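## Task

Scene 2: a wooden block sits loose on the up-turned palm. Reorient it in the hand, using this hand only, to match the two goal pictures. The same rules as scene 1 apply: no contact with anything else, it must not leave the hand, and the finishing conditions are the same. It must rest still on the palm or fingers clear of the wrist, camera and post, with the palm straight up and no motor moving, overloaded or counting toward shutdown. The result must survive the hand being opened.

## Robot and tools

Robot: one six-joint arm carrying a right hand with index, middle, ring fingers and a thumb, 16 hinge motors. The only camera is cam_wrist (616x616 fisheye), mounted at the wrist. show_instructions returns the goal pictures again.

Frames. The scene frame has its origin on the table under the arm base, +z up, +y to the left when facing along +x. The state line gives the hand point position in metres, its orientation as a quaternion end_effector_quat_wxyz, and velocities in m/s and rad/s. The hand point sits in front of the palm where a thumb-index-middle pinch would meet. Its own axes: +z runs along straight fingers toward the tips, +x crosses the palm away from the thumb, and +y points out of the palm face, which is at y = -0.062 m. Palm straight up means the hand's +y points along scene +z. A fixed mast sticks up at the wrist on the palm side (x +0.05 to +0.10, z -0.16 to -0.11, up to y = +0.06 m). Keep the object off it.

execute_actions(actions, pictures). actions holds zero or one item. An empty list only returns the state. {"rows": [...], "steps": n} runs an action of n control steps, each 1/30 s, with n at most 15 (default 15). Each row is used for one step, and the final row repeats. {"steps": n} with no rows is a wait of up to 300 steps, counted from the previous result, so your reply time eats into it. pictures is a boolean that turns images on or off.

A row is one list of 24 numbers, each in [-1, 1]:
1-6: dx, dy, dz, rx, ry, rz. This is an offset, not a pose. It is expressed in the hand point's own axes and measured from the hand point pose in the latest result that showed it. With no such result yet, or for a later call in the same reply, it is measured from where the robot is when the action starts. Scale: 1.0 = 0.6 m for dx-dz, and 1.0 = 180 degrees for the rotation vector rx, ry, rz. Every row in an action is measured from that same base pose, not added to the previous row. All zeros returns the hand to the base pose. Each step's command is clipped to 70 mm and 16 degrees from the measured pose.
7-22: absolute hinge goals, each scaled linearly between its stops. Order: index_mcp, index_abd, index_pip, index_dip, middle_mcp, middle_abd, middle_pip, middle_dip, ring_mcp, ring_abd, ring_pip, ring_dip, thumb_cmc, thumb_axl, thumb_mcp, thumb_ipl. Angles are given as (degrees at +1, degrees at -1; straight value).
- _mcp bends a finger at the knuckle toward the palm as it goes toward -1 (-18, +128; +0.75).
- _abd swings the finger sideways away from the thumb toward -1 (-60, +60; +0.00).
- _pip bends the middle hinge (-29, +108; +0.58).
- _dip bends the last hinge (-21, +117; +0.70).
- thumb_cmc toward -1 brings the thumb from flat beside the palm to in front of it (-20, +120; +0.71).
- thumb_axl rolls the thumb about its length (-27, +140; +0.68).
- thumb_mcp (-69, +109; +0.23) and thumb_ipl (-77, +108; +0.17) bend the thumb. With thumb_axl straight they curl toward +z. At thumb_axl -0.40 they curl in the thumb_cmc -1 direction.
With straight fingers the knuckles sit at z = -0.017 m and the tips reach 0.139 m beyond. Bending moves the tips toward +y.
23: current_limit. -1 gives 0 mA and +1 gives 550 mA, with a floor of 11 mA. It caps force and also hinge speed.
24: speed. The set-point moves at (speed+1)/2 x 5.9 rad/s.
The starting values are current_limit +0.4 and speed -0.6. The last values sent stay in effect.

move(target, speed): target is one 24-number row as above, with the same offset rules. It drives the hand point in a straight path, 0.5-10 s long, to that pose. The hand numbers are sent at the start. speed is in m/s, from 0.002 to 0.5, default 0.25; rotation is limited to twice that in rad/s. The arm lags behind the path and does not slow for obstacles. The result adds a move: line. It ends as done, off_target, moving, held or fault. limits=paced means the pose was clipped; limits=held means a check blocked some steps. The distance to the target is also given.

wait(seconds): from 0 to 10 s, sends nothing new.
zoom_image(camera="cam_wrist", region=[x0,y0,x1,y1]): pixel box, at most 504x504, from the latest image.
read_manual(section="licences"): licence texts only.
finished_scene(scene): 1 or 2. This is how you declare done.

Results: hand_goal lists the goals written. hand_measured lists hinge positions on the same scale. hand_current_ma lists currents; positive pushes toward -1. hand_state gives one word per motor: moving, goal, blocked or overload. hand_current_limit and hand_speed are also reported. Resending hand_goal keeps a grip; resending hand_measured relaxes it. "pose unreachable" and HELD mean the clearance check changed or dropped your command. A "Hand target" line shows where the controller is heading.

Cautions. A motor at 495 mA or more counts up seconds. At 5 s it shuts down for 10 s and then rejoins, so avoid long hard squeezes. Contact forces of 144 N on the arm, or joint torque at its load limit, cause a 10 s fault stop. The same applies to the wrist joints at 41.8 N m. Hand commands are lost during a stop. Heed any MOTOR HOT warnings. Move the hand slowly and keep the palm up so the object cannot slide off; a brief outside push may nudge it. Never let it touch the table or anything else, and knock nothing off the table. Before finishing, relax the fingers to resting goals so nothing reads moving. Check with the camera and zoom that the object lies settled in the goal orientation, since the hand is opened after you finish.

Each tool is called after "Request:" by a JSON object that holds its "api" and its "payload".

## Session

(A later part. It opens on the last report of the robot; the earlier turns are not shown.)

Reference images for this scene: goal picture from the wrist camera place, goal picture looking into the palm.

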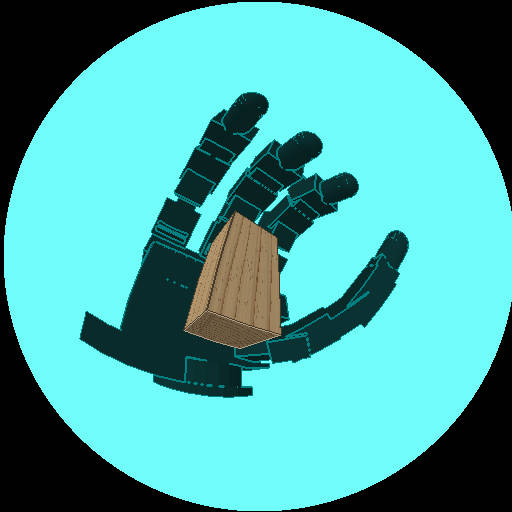

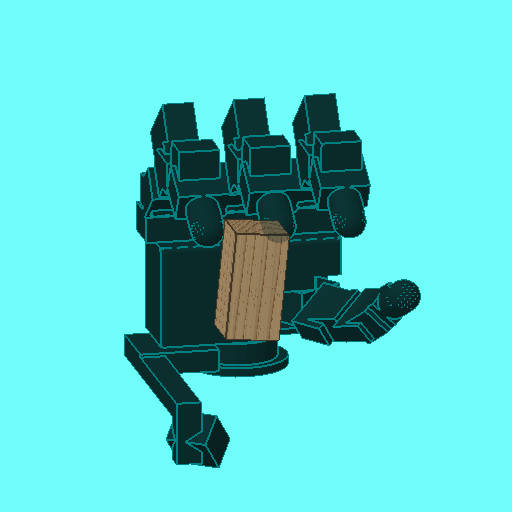

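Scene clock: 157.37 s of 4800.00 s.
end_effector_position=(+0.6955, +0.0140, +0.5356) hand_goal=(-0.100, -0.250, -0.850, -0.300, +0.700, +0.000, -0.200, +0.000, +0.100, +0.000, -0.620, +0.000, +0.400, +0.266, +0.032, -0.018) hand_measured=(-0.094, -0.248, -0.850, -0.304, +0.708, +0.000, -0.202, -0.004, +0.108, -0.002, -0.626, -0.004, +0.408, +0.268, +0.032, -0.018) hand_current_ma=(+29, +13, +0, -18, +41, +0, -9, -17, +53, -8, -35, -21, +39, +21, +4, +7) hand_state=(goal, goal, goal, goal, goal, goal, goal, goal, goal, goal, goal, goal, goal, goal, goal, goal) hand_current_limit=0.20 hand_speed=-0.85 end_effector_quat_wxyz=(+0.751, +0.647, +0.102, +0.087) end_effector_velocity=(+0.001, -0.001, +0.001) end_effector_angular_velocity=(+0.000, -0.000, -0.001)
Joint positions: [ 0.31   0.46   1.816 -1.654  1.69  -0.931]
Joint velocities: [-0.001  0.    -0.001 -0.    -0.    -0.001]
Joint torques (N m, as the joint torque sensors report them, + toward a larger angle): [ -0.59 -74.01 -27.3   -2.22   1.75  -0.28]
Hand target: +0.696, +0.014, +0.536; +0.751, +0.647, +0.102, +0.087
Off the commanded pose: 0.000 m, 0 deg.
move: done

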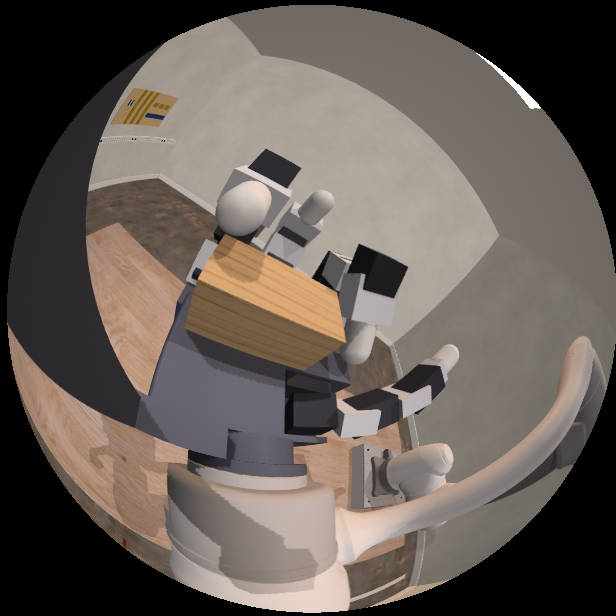

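Request:
{"api": "move", "payload": {"target": [0,0,0,0,0,0,0.3,0,-0.3,0,0.7,0,-0.2,0,-0.15,0,-0.65,0,0.4,0.266,0.032,-0.018,0.1,-0.8]}}

Request:
{"api": "move", "payload": {"target": [0,0,0,-0.14,0,0,0.3,0,-0.3,0,0.7,0,-0.2,0,-0.15,0,-0.65,0,0.4,0.266,0.032,-0.018,0.1,-0.8], "speed": 0.1}}

Scene clock: 166.07 s of 4800.00 s.
end_effector_position=(+0.6955, +0.0140, +0.5356) hand_goal=(+0.300, +0.000, -0.300, +0.000, +0.700, +0.000, -0.200, +0.000, -0.150, +0.000, -0.650, +0.000, +0.400, +0.266, +0.032, -0.018) hand_measured=(+0.304, -0.004, -0.304, -0.004, +0.708, +0.000, -0.202, -0.004, -0.084, -0.002, -0.626, +0.008, +0.408, +0.268, +0.032, -0.018) hand_current_ma=(+23, -16, -22, -20, +41, +0, -9, -17, +303, -8, +122, +53, +39, +21, +4, +7) hand_state=(goal, goal, goal, goal, goal, goal, goal, goal, blocked, goal, blocked, goal, goal, goal, goal, goal) hand_current_limit=0.10 hand_speed=-0.80 end_effector_quat_wxyz=(+0.751, +0.647, +0.102, +0.087) end_effector_velocity=(-0.000, +0.001, +0.000) end_effector_angular_velocity=(-0.000, -0.000, +0.001)
Joint positions: [ 0.31   0.46   1.816 -1.654  1.69  -0.931]
Joint velocities: [ 0.002  0.    -0.     0.     0.001  0.   ]
Joint torques (N m, as the joint torque sensors report them, + toward a larger angle): [ -0.76 -73.14 -26.8   -2.21   1.67  -0.18]
Hand target: +0.696, +0.014, +0.536; +0.751, +0.647, +0.102, +0.087
Off the commanded pose: 0.000 m, 0 deg.
move: done

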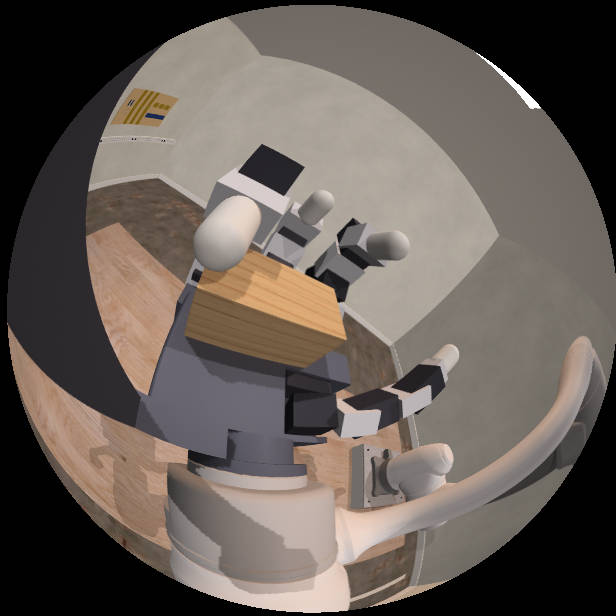

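Scene clock: 168.60 s of 4800.00 s.
end_effector_position=(+0.6956, +0.0138, +0.5357) hand_goal=(+0.300, +0.000, -0.300, +0.000, +0.700, +0.000, -0.200, +0.000, -0.150, +0.000, -0.650, +0.000, +0.400, +0.266, +0.032, -0.018) hand_measured=(+0.304, -0.004, -0.304, -0.004, +0.708, +0.000, -0.202, -0.004, -0.104, -0.002, -0.618, +0.014, +0.408, +0.268, +0.034, -0.018) hand_current_ma=(+24, -16, -22, -20, +42, +0, -9, -17, +283, -8, +168, +88, +39, +21, +12, +7) hand_state=(goal, goal, goal, goal, goal, goal, goal, goal, blocked, goal, blocked, goal, goal, goal, goal, goal) hand_current_limit=0.10 hand_speed=-0.80 end_effector_quat_wxyz=(+0.873, +0.468, +0.081, +0.107) end_effector_velocity=(-0.000, +0.000, +0.001) end_effector_angular_velocity=(-0.006, -0.004, -0.001)
Joint positions: [ 0.204  0.556  1.873 -2.038  1.94  -0.841]
Joint velocities: [-0.001  0.001 -0.001 -0.005  0.005  0.001]
Joint torques (N m, as the joint torque sensors report them, + toward a larger angle): [  0.09 -77.5  -23.44  -2.63   1.34  -0.24]
Hand target: +0.696, +0.014, +0.536; +0.874, +0.468, +0.081, +0.107
Off the commanded pose: 0.000 m, 0 deg.
move: done

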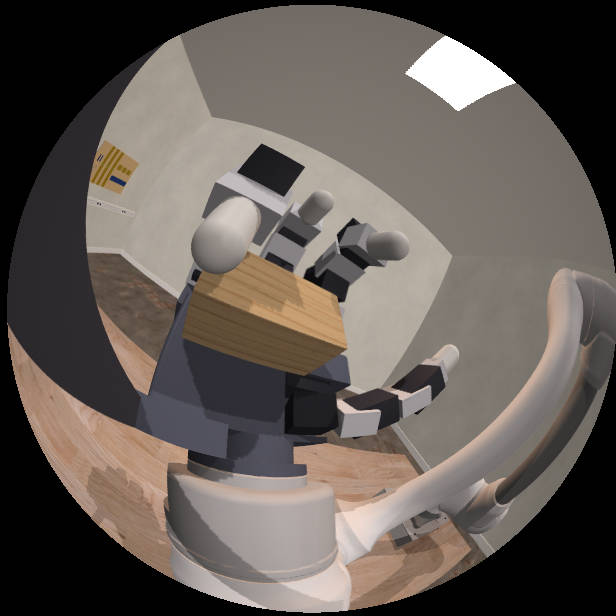

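Request:
{"api": "move", "payload": {"target": [0,0,0,0.06,0,0,0.3,0,-0.3,0,-0.9,0,0.58,0.65,-0.14,0,-0.65,0,0.4,0.266,0.032,-0.018,0.3,-0.8], "speed": 0.1}}

Scene clock: 176.27 s of 4800.00 s.
end_effector_position=(+0.6955, +0.0139, +0.5357) hand_goal=(+0.300, +0.000, -0.300, +0.000, -0.900, +0.000, +0.580, +0.650, -0.140, +0.000, -0.650, +0.000, +0.400, +0.266, +0.032, -0.018) hand_measured=(+0.304, -0.004, -0.304, -0.004, -0.888, +0.000, +0.578, +0.648, -0.104, -0.002, -0.618, +0.016, +0.408, +0.268, +0.034, -0.018) hand_current_ma=(+24, -16, -22, -20, +68, +0, -8, -14, +220, -8, +168, +95, +39, +21, +13, +7) hand_state=(goal, goal, goal, goal, goal, goal, goal, goal, blocked, goal, blocked, goal, goal, goal, goal, goal) hand_current_limit=0.30 hand_speed=-0.80 end_effector_quat_wxyz=(+0.826, +0.548, +0.090, +0.099) end_effector_velocity=(+0.000, -0.000, +0.000) end_effector_angular_velocity=(-0.000, +0.001, -0.001)
Joint positions: [ 0.257  0.516  1.855 -1.871  1.827 -0.865]
Joint velocities: [-0.001  0.    -0.     0.     0.    -0.001]
Joint torques (N m, as the joint torque sensors report them, + toward a larger angle): [ -1.04 -77.13 -24.82  -2.39   1.77  -0.17]
Hand target: +0.696, +0.014, +0.536; +0.826, +0.548, +0.090, +0.099
Off the commanded pose: 0.000 m, 0 deg.
move: done

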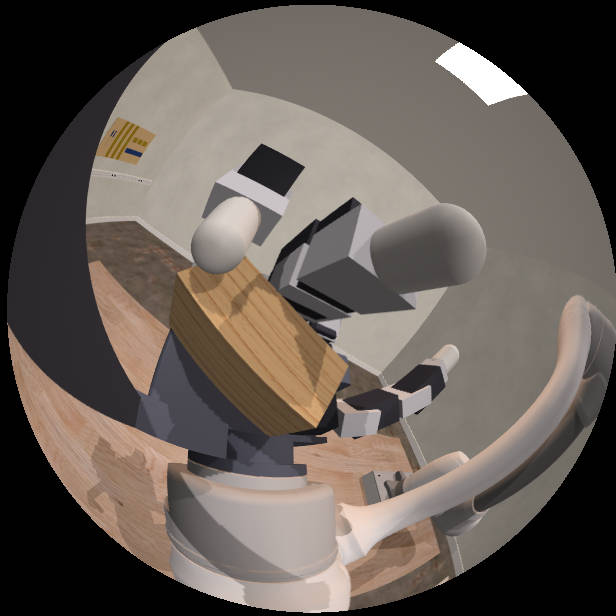

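Request:
{"api": "move", "payload": {"target": [0,0,0,0.05,0,0,0.3,0,-0.3,0,-1,0,0.58,0.65,-0.14,0,-0.65,0,-0.6,0.68,0.1,0.1,0.3,-0.8], "speed": 0.1}}

Scene clock: 184.23 s of 4800.00 s.
end_effector_position=(+0.6955, +0.0140, +0.5356) hand_goal=(+0.300, +0.000, -0.300, +0.000, -1.000, +0.000, +0.580, +0.650, -0.140, +0.000, -0.650, +0.000, -0.600, +0.680, +0.100, +0.100) hand_measured=(+0.304, -0.004, -0.304, -0.004, -0.894, +0.000, +0.582, +0.648, -0.106, +0.000, -0.618, +0.018, -0.574, +0.678, +0.102, +0.098) hand_current_ma=(+24, -16, -22, -20, +357, +5, +12, -14, +212, +2, +168, +103, +142, -10, +7, -10) hand_state=(goal, goal, goal, goal, blocked, goal, goal, goal, blocked, goal, blocked, goal, blocked, goal, goal, goal) hand_current_limit=0.30 hand_speed=-0.80 end_effector_quat_wxyz=(+0.780, +0.611, +0.098, +0.092) end_effector_velocity=(-0.000, -0.000, +0.000) end_effector_angular_velocity=(-0.001, -0.000, -0.001)
Joint positions: [ 0.292  0.481  1.833 -1.736  1.739 -0.902]
Joint velocities: [-0.     0.     0.    -0.     0.001 -0.   ]
Joint torques (N m, as the joint torque sensors report them, + toward a larger angle): [ -1.12 -74.12 -26.68  -1.99   1.93  -0.3 ]
Hand target: +0.696, +0.014, +0.536; +0.780, +0.611, +0.098, +0.092
Off the commanded pose: 0.000 m, 0 deg.
move: done

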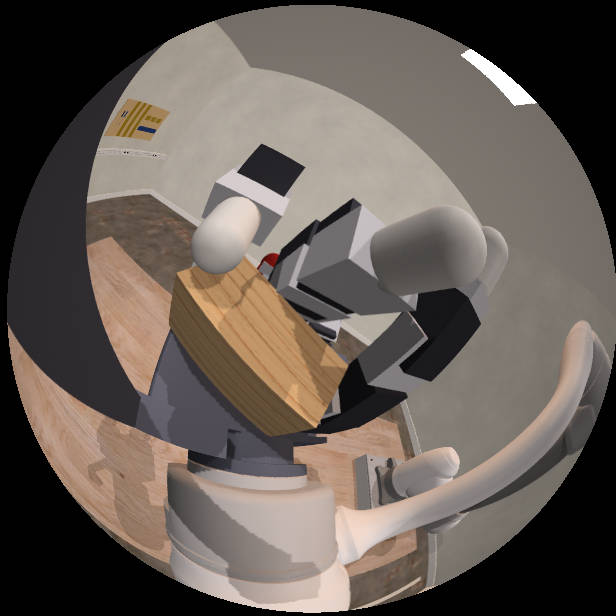

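Request:
{"api": "move", "payload": {"target": [0,0,0,0.075,0,0.04,-0.3,0,0.2,0.3,0.6,0,0,0.2,-0.14,0,-0.65,0,-0.6,0.68,0.1,0.1,0.3,-0.7], "speed": 0.1}}

Request:
{"api": "move", "payload": {"target": [0,0,0,0,0,0.09,-0.3,0,0.2,0.3,0.6,0,0,0.2,0.1,0,-0.4,0.1,-0.65,0.68,0.1,0.1,0.3,-0.7], "speed": 0.08}}

Scene clock: 198.23 s of 4800.00 s.
end_effector_position=(+0.6955, +0.0141, +0.5356) hand_goal=(-0.300, +0.000, +0.200, +0.300, +0.600, +0.000, +0.000, +0.200, -0.140, +0.000, -0.650, +0.000, -0.600, +0.680, +0.100, +0.100) hand_measured=(-0.294, -0.002, +0.196, +0.296, +0.608, +0.002, +0.000, +0.202, -0.106, +0.002, -0.618, +0.018, -0.576, +0.678, +0.100, +0.098) hand_current_ma=(+27, -13, -21, -18, +45, +14, +5, +11, +212, +6, +168, +104, +130, -7, +5, -10) hand_state=(goal, goal, goal, goal, goal, goal, goal, goal, blocked, goal, blocked, goal, blocked, goal, goal, goal) hand_current_limit=0.30 hand_speed=-0.70 end_effector_quat_wxyz=(+0.696, +0.703, +0.069, +0.128) end_effector_velocity=(-0.000, +0.001, -0.000) end_effector_angular_velocity=(+0.000, -0.000, +0.001)
Joint positions: [ 0.33   0.435  1.771 -1.539  1.612 -0.868]
Joint velocities: [ 0.001 -0.     0.    -0.    -0.     0.   ]
Joint torques (N m, as the joint torque sensors report them, + toward a larger angle): [ -1.81 -74.06 -29.34  -1.76   1.5   -0.18]
Hand target: +0.696, +0.014, +0.536; +0.696, +0.703, +0.069, +0.128
Off the commanded pose: 0.000 m, 0 deg.
move: done

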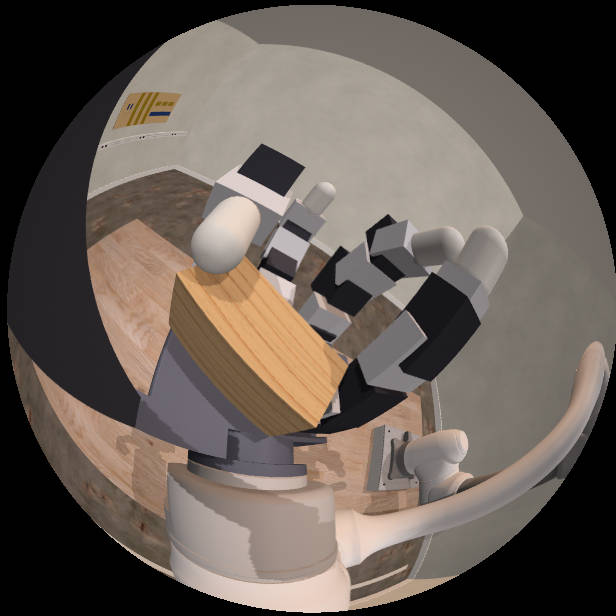

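Scene clock: 200.27 s of 4800.00 s.
end_effector_position=(+0.6955, +0.0141, +0.5356) hand_goal=(-0.300, +0.000, +0.200, +0.300, +0.600, +0.000, +0.000, +0.200, +0.100, +0.000, -0.400, +0.100, -0.650, +0.680, +0.100, +0.100) hand_measured=(-0.294, -0.002, +0.196, +0.296, +0.608, +0.002, +0.000, +0.202, +0.102, +0.002, -0.406, +0.096, -0.644, +0.680, +0.100, +0.098) hand_current_ma=(+27, -6, -21, -18, +45, +14, +5, +11, +16, +6, -28, -20, +37, -7, +5, -10) hand_state=(goal, goal, goal, goal, goal, goal, goal, goal, goal, goal, goal, goal, goal, goal, goal, goal) hand_current_limit=0.30 hand_speed=-0.70 end_effector_quat_wxyz=(+0.671, +0.706, -0.030, +0.225) end_effector_velocity=(-0.000, +0.001, -0.000) end_effector_angular_velocity=(+0.001, -0.007, +0.002)
Joint positions: [ 0.329  0.454  1.717 -1.542  1.611 -0.621]
Joint velocities: [ 0.002  0.    -0.001 -0.     0.     0.007]
Joint torques (N m, as the joint torque sensors report them, + toward a larger angle): [ -0.84 -77.26 -29.96  -2.02   1.5   -0.16]
Hand target: +0.696, +0.014, +0.536; +0.671, +0.706, -0.030, +0.225
Off the commanded pose: 0.000 m, 0 deg.
move: done

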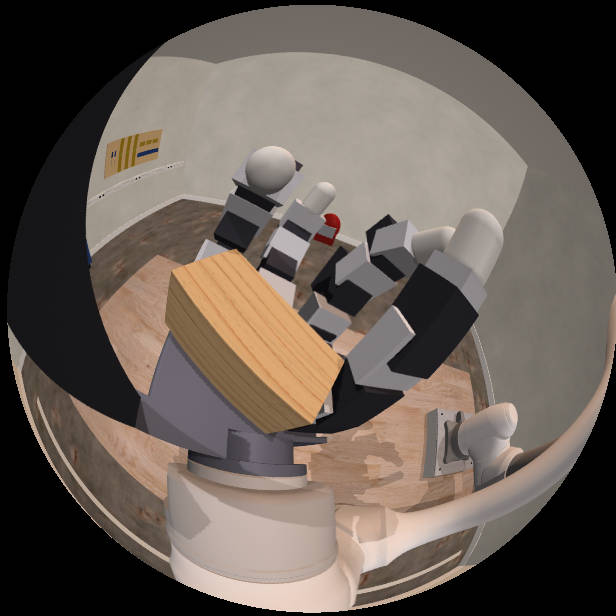

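Adding more sideways and some forward tilt.

Request:
{"api": "move", "payload": {"target": [0,0,0,0.06,0,0.05,-0.4,0,0.2,0.3,0.6,0,0,0.2,0.5,0,-0.2,0.1,-0.7,0.68,0.1,0.1,0.3,-0.8], "speed": 0.07}}

Scene clock: 207.20 s of 4800.00 s.
end_effector_position=(+0.6956, +0.0142, +0.5356) hand_goal=(-0.400, +0.000, +0.200, +0.300, +0.600, +0.000, +0.000, +0.200, +0.500, +0.000, -0.200, +0.100, -0.700, +0.680, +0.100, +0.100) hand_measured=(-0.396, +0.000, +0.196, +0.296, +0.608, +0.002, +0.000, +0.202, +0.506, +0.002, -0.202, +0.098, -0.684, +0.680, +0.100, +0.098) hand_current_ma=(+25, -2, -18, -18, +45, +14, +5, +11, +36, +6, -8, -15, +93, -6, +3, -10) hand_state=(goal, goal, goal, goal, goal, goal, goal, goal, goal, goal, goal, goal, goal, goal, goal, goal) hand_current_limit=0.30 hand_speed=-0.80 end_effector_quat_wxyz=(+0.582, +0.762, -0.064, +0.279) end_effector_velocity=(-0.000, +0.000, +0.000) end_effector_angular_velocity=(+0.005, -0.003, +0.002)
Joint positions: [ 0.345  0.397  1.693 -1.427  1.475 -0.546]
Joint velocities: [ 0.    -0.002 -0.001  0.002 -0.003  0.002]
Joint torques (N m, as the joint torque sensors report them, + toward a larger angle): [ -0.01 -72.3  -31.94  -1.85   1.57  -0.27]
Hand target: +0.696, +0.014, +0.536; +0.581, +0.762, -0.064, +0.279
Off the commanded pose: 0.000 m, 0 deg.
move: done

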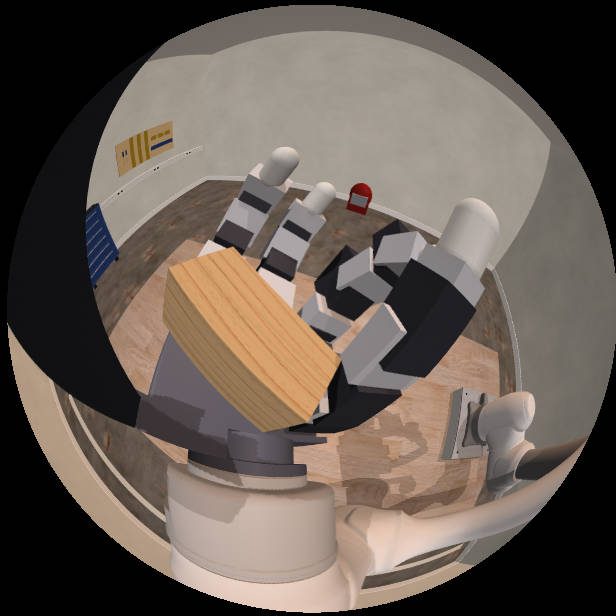

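Request:
{"api": "move", "payload": {"target": [0,0,0,0.06,0,0,-0.6,0,0.3,0.3,0.6,0,-0.1,0.2,0.55,0,-0.2,0.1,-0.68,0.68,0.1,0.1,0.3,-0.8], "speed": 0.05}}

Scene clock: 216.10 s of 4800.00 s.
end_effector_position=(+0.6956, +0.0143, +0.5356) hand_goal=(-0.600, +0.000, +0.300, +0.300, +0.600, +0.000, -0.100, +0.200, +0.550, +0.000, -0.200, +0.100, -0.680, +0.680, +0.100, +0.100) hand_measured=(-0.572, +0.006, +0.302, +0.300, +0.608, +0.002, -0.092, +0.202, +0.556, +0.002, -0.200, +0.098, -0.676, +0.680, +0.100, +0.098) hand_current_ma=(+152, +26, +17, -1, +45, +14, +37, +11, +37, +6, -5, -14, +20, -6, -2, -10) hand_state=(blocked, goal, goal, goal, goal, goal, goal, goal, goal, goal, goal, goal, goal, goal, goal, goal) hand_current_limit=0.30 hand_speed=-0.80 end_effector_quat_wxyz=(+0.508, +0.813, -0.038, +0.283) end_effector_velocity=(-0.000, -0.000, -0.000) end_effector_angular_velocity=(+0.006, +0.003, +0.003)
Joint positions: [ 0.35   0.33   1.702 -1.31   1.334 -0.621]
Joint velocities: [-0.    -0.003  0.001  0.005 -0.005 -0.004]
Joint torques (N m, as the joint torque sensors report them, + toward a larger angle): [ -0.31 -68.05 -33.89  -1.21   1.26  -0.3 ]
Hand target: +0.696, +0.014, +0.536; +0.507, +0.813, -0.038, +0.283
Off the commanded pose: 0.000 m, 0 deg.
move: done

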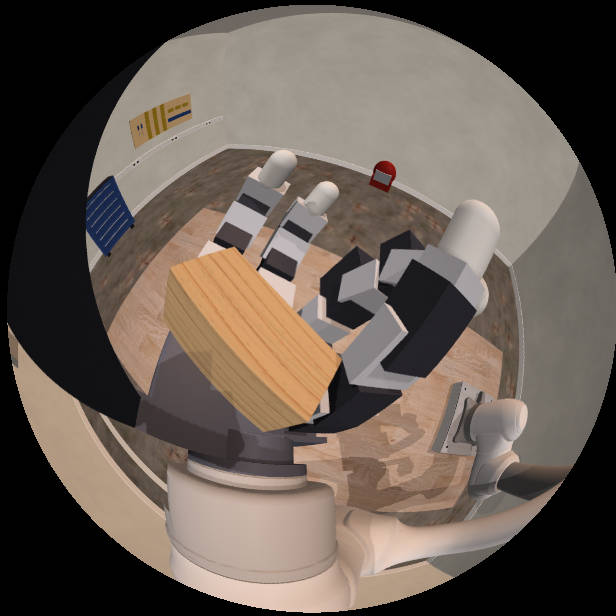

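Request:
{"api": "move", "payload": {"target": [0,0,0,-0.03,0,0,-0.55,0,0.3,0.3,0.8,0,-0.3,0.1,0.85,0,-0.3,0.1,-0.68,0.68,0.1,0.1,0.3,-0.85], "speed": 0.05}}

Scene clock: 222.53 s of 4800.00 s.
end_effector_position=(+0.6956, +0.0143, +0.5356) hand_goal=(-0.550, +0.000, +0.300, +0.300, +0.800, +0.000, -0.300, +0.100, +0.850, +0.000, -0.300, +0.100, -0.680, +0.680, +0.100, +0.100) hand_measured=(-0.548, +0.006, +0.302, +0.300, +0.808, +0.002, -0.292, +0.102, +0.856, +0.002, -0.294, +0.098, -0.676, +0.680, +0.098, +0.098) hand_current_ma=(+10, +26, +11, -1, +43, +13, +38, +15, +34, +6, +33, -13, +24, -6, -7, -10) hand_state=(goal, goal, goal, goal, goal, goal, goal, goal, goal, goal, goal, goal, goal, goal, goal, goal) hand_current_limit=0.30 hand_speed=-0.85 end_effector_quat_wxyz=(+0.545, +0.788, -0.051, +0.281) end_effector_velocity=(-0.000, +0.000, +0.000) end_effector_angular_velocity=(-0.007, -0.002, -0.004)
Joint positions: [ 0.349  0.364  1.698 -1.371  1.404 -0.581]
Joint velocities: [ 0.     0.003 -0.    -0.005  0.007  0.004]
Joint torques (N m, as the joint torque sensors report them, + toward a larger angle): [ -2.59 -70.62 -32.76  -0.99   1.41  -0.53]
Hand target: +0.696, +0.014, +0.536; +0.545, +0.788, -0.051, +0.281
Off the commanded pose: 0.000 m, 0 deg.
move: done

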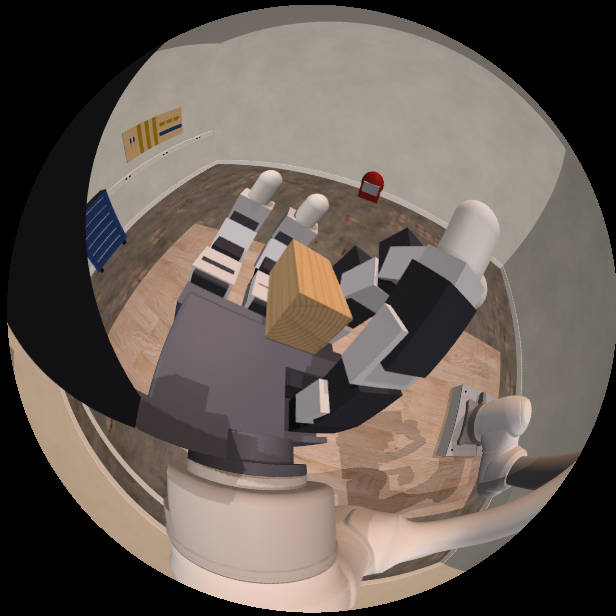

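Request:
{"api": "move", "payload": {"target": [0,0,0,-0.13,0,-0.165,-0.55,0,0.3,0.3,0.7,0,-0.3,0.1,0.5,0,-0.2,0.1,-0.5,0.68,0.1,0.1,0.3,-0.85], "speed": 0.12}}

Scene clock: 231.40 s of 4800.00 s.
end_effector_position=(+0.6955, +0.0141, +0.5356) hand_goal=(-0.550, +0.000, +0.300, +0.300, +0.700, +0.000, -0.300, +0.100, +0.500, +0.000, -0.200, +0.100, -0.500, +0.680, +0.100, +0.100) hand_measured=(-0.548, +0.032, +0.302, +0.300, +0.724, +0.002, -0.294, +0.102, +0.518, +0.002, -0.200, +0.098, -0.634, +0.676, +0.100, +0.098) hand_current_ma=(+16, +138, +11, -1, +137, +13, +26, +13, +114, +6, -4, -13, -357, -31, -2, -8) hand_state=(goal, blocked, goal, goal, blocked, goal, goal, goal, goal, goal, goal, goal, blocked, goal, goal, goal) hand_current_limit=0.30 hand_speed=-0.85 end_effector_quat_wxyz=(+0.745, +0.649, +0.096, +0.117) end_effector_velocity=(-0.000, -0.001, -0.000) end_effector_angular_velocity=(-0.006, +0.004, -0.002)
Joint positions: [ 0.312  0.455  1.821 -1.67   1.666 -0.879]
Joint velocities: [-0.002  0.001  0.002 -0.004  0.003 -0.003]
Joint torques (N m, as the joint torque sensors report them, + toward a larger angle): [ -0.94 -72.89 -26.63  -1.89   1.67   0.01]
Hand target: +0.696, +0.014, +0.536; +0.745, +0.649, +0.096, +0.117
Off the commanded pose: 0.000 m, 0 deg.
move: done

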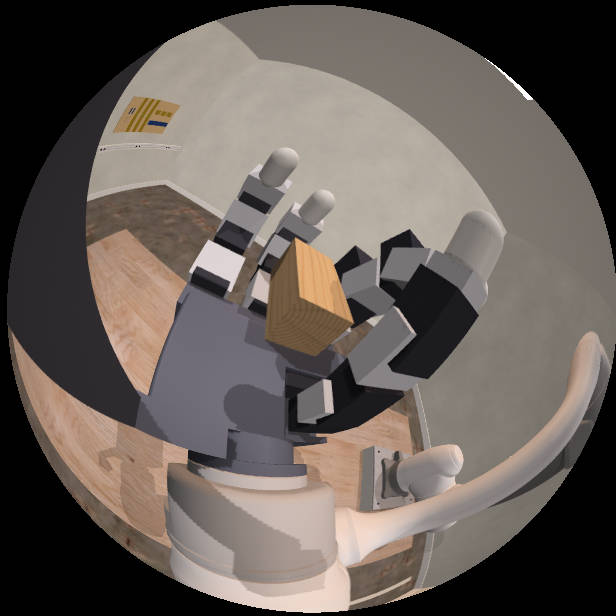

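Request:
{"api": "move", "payload": {"target": [0,0,0,-0.04,0,-0.05,-0.3,0,0.3,0.3,0.45,0,-0.4,0.1,0.2,0,-0.1,0.2,-0.5,0.68,0.1,0.1,0.3,-0.88], "speed": 0.08}}

Scene clock: 244.23 s of 4800.00 s.
end_effector_position=(+0.6955, +0.0140, +0.5357) hand_goal=(-0.300, +0.000, +0.300, +0.300, +0.450, +0.000, -0.400, +0.100, +0.200, +0.000, -0.100, +0.200, -0.500, +0.680, +0.100, +0.100) hand_measured=(-0.302, +0.002, +0.296, +0.298, +0.468, +0.002, -0.398, +0.102, +0.212, +0.002, -0.102, +0.198, -0.502, +0.678, +0.098, +0.098) hand_current_ma=(-14, +11, -24, -13, +98, +12, +11, +11, +72, +6, -12, -17, -11, -14, -13, -8) hand_state=(goal, goal, goal, goal, goal, goal, goal, goal, goal, goal, goal, goal, goal, goal, goal, goal) hand_current_limit=0.30 hand_speed=-0.88 end_effector_quat_wxyz=(+0.791, +0.592, +0.139, +0.064) end_effector_velocity=(+0.000, +0.001, -0.000) end_effector_angular_velocity=(-0.006, +0.006, +0.001)
Joint positions: [ 0.287  0.468  1.873 -1.779  1.732 -0.981]
Joint velocities: [ 0.     0.     0.003 -0.004  0.002 -0.005]
Joint torques (N m, as the joint torque sensors report them, + toward a larger angle): [ -1.88 -72.75 -25.73  -2.1    1.67  -0.09]
Hand target: +0.696, +0.014, +0.536; +0.791, +0.592, +0.139, +0.064
Off the commanded pose: 0.000 m, 0 deg.
move: done

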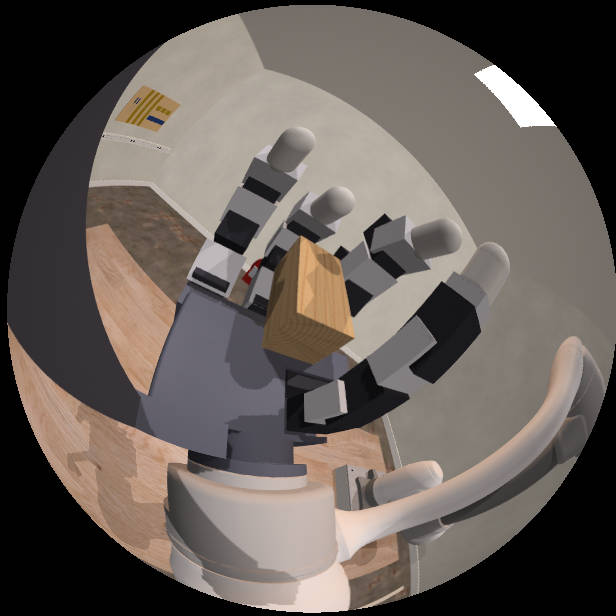

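Continuing the push onto the palm.

Request:
{"api": "move", "payload": {"target": [0,0,0,0.02,0,0,-0.3,0,0.3,0.3,0.05,0,-0.1,0.3,0.1,0,-0.1,0.2,-0.5,0.68,0.1,0.1,0.3,-0.9], "speed": 0.08}}

Scene clock: 249.83 s of 4800.00 s.
end_effector_position=(+0.6955, +0.0140, +0.5356) hand_goal=(-0.300, +0.000, +0.300, +0.300, +0.050, +0.000, -0.100, +0.300, +0.100, +0.000, -0.100, +0.200, -0.500, +0.680, +0.100, +0.100) hand_measured=(-0.302, +0.002, +0.296, +0.298, +0.060, +0.002, -0.104, +0.296, +0.110, +0.002, -0.102, +0.198, -0.502, +0.678, +0.098, +0.098) hand_current_ma=(-13, +11, -24, -13, +60, +11, -22, -18, +63, +6, -12, -17, -11, -14, -13, -8) hand_state=(goal, goal, goal, goal, goal, goal, goal, goal, goal, goal, goal, goal, goal, goal, goal, goal) hand_current_limit=0.30 hand_speed=-0.90 end_effector_quat_wxyz=(+0.772, +0.617, +0.141, +0.060) end_effector_velocity=(+0.000, -0.000, -0.000) end_effector_angular_velocity=(+0.002, +0.000, +0.000)
Joint positions: [ 0.3    0.456  1.86  -1.721  1.703 -1.   ]
Joint velocities: [-0.     0.    -0.     0.001 -0.001  0.   ]
Joint torques (N m, as the joint torque sensors report them, + toward a larger angle): [ -2.36 -71.37 -26.64  -2.2    2.02  -0.14]
Hand target: +0.696, +0.014, +0.536; +0.772, +0.617, +0.141, +0.060
Off the commanded pose: 0.000 m, 0 deg.
move: done

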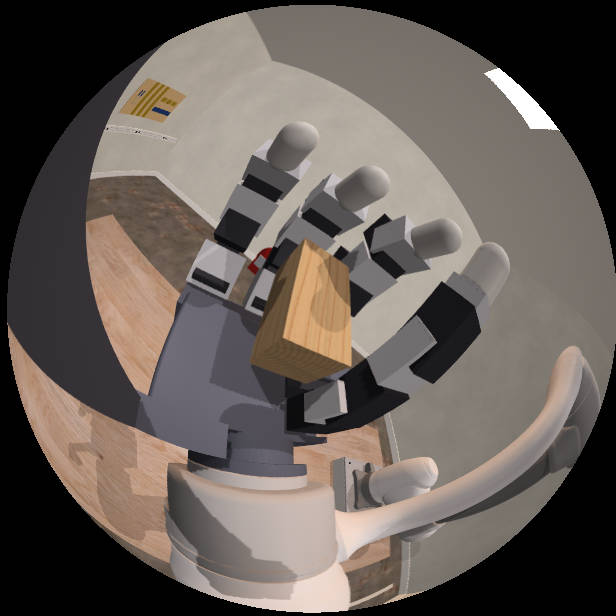

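Request:
{"api": "move", "payload": {"target": [0,0,0,0,0,0,-0.35,0,0.3,0.3,-0.35,0,0.2,0.3,0.1,0,-0.1,0.2,-0.1,0.68,0.1,0.1,0.3,-0.88]}}

Request:
{"api": "move", "payload": {"target": [0,0,0,0.068,0,0.045,0.5,0,0.2,0.3,0.5,0,0.2,0.3,0.5,0,0.2,0.3,0.1,0.5,0.1,0.1,0.3,-0.7], "speed": 0.1}}

Scene clock: 257.27 s of 4800.00 s.
end_effector_position=(+0.6955, +0.0140, +0.5356) hand_goal=(-0.350, +0.000, +0.300, +0.300, -0.350, +0.000, +0.200, +0.300, +0.100, +0.000, -0.100, +0.200, -0.100, +0.680, +0.100, +0.100) hand_measured=(-0.348, +0.002, +0.296, +0.298, -0.348, +0.002, +0.194, +0.296, +0.110, +0.002, -0.102, +0.198, -0.098, +0.678, +0.098, +0.098) hand_current_ma=(+12, +11, -23, -13, +8, +11, -28, -18, +63, +6, -12, -17, +14, -10, -13, -8) hand_state=(goal, goal, goal, goal, goal, goal, goal, goal, goal, goal, goal, goal, goal, goal, goal, goal) hand_current_limit=0.30 hand_speed=-0.88 end_effector_quat_wxyz=(+0.772, +0.617, +0.141, +0.060) end_effector_velocity=(-0.000, -0.000, -0.000) end_effector_angular_velocity=(+0.001, +0.000, +0.000)
Joint positions: [ 0.3    0.456  1.86  -1.721  1.703 -1.   ]
Joint velocities: [ 0.     0.     0.001  0.001 -0.001  0.001]
Joint torques (N m, as the joint torque sensors report them, + toward a larger angle): [ -2.5  -72.58 -26.19  -2.13   1.93  -0.29]
Hand target: +0.696, +0.014, +0.536; +0.772, +0.617, +0.141, +0.060
Off the commanded pose: 0.000 m, 0 deg.
move: done

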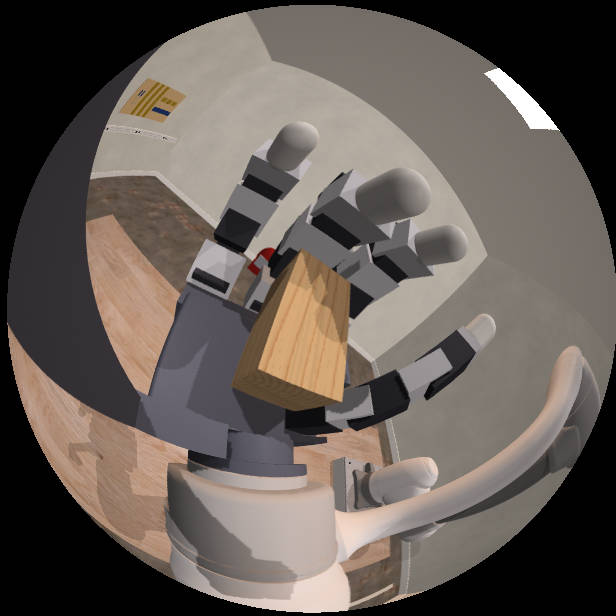

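Scene clock: 258.87 s of 4800.00 s.
end_effector_position=(+0.6955, +0.0141, +0.5356) hand_goal=(+0.500, +0.000, +0.200, +0.300, +0.500, +0.000, +0.200, +0.300, +0.500, +0.000, +0.200, +0.300, +0.100, +0.500, +0.100, +0.100) hand_measured=(+0.508, +0.002, +0.202, +0.298, +0.508, +0.002, +0.200, +0.298, +0.508, +0.002, +0.200, +0.298, +0.106, +0.504, +0.098, +0.098) hand_current_ma=(+48, +11, +10, -13, +47, +10, -1, -13, +46, +6, -2, -13, +32, +25, -9, -8) hand_state=(goal, goal, goal, goal, goal, goal, goal, goal, goal, goal, goal, goal, goal, goal, goal, goal) hand_current_limit=0.30 hand_speed=-0.70 end_effector_quat_wxyz=(+0.696, +0.704, +0.103, +0.099) end_effector_velocity=(-0.000, +0.000, +0.000) end_effector_angular_velocity=(+0.006, -0.002, -0.000)
Joint positions: [ 0.333  0.423  1.788 -1.532  1.602 -0.95 ]
Joint velocities: [ 0.001 -0.001 -0.002  0.005 -0.002  0.001]
Joint torques (N m, as the joint torque sensors report them, + toward a larger angle): [ -0.43 -73.31 -28.35  -1.92   1.61  -0.28]
Hand target: +0.696, +0.014, +0.536; +0.696, +0.704, +0.103, +0.099
Off the commanded pose: 0.000 m, 0 deg.
move: done

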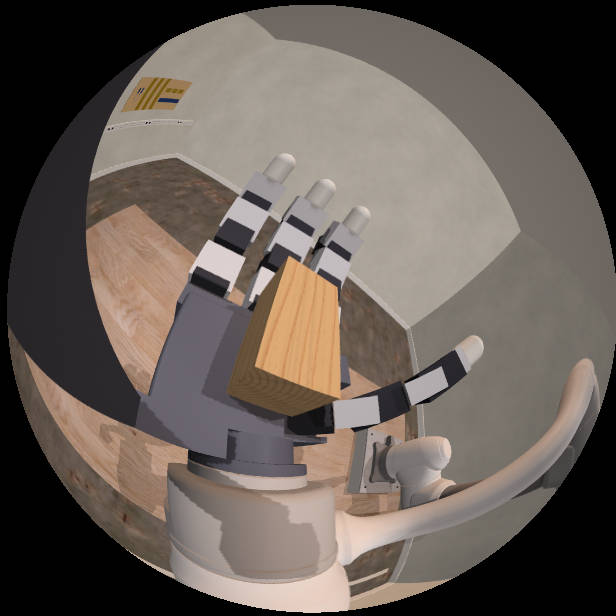

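The block now matches the goal picture.

Request:
{"api": "finished_scene", "payload": {"scene": 2}}

The scene is finished: the task was done.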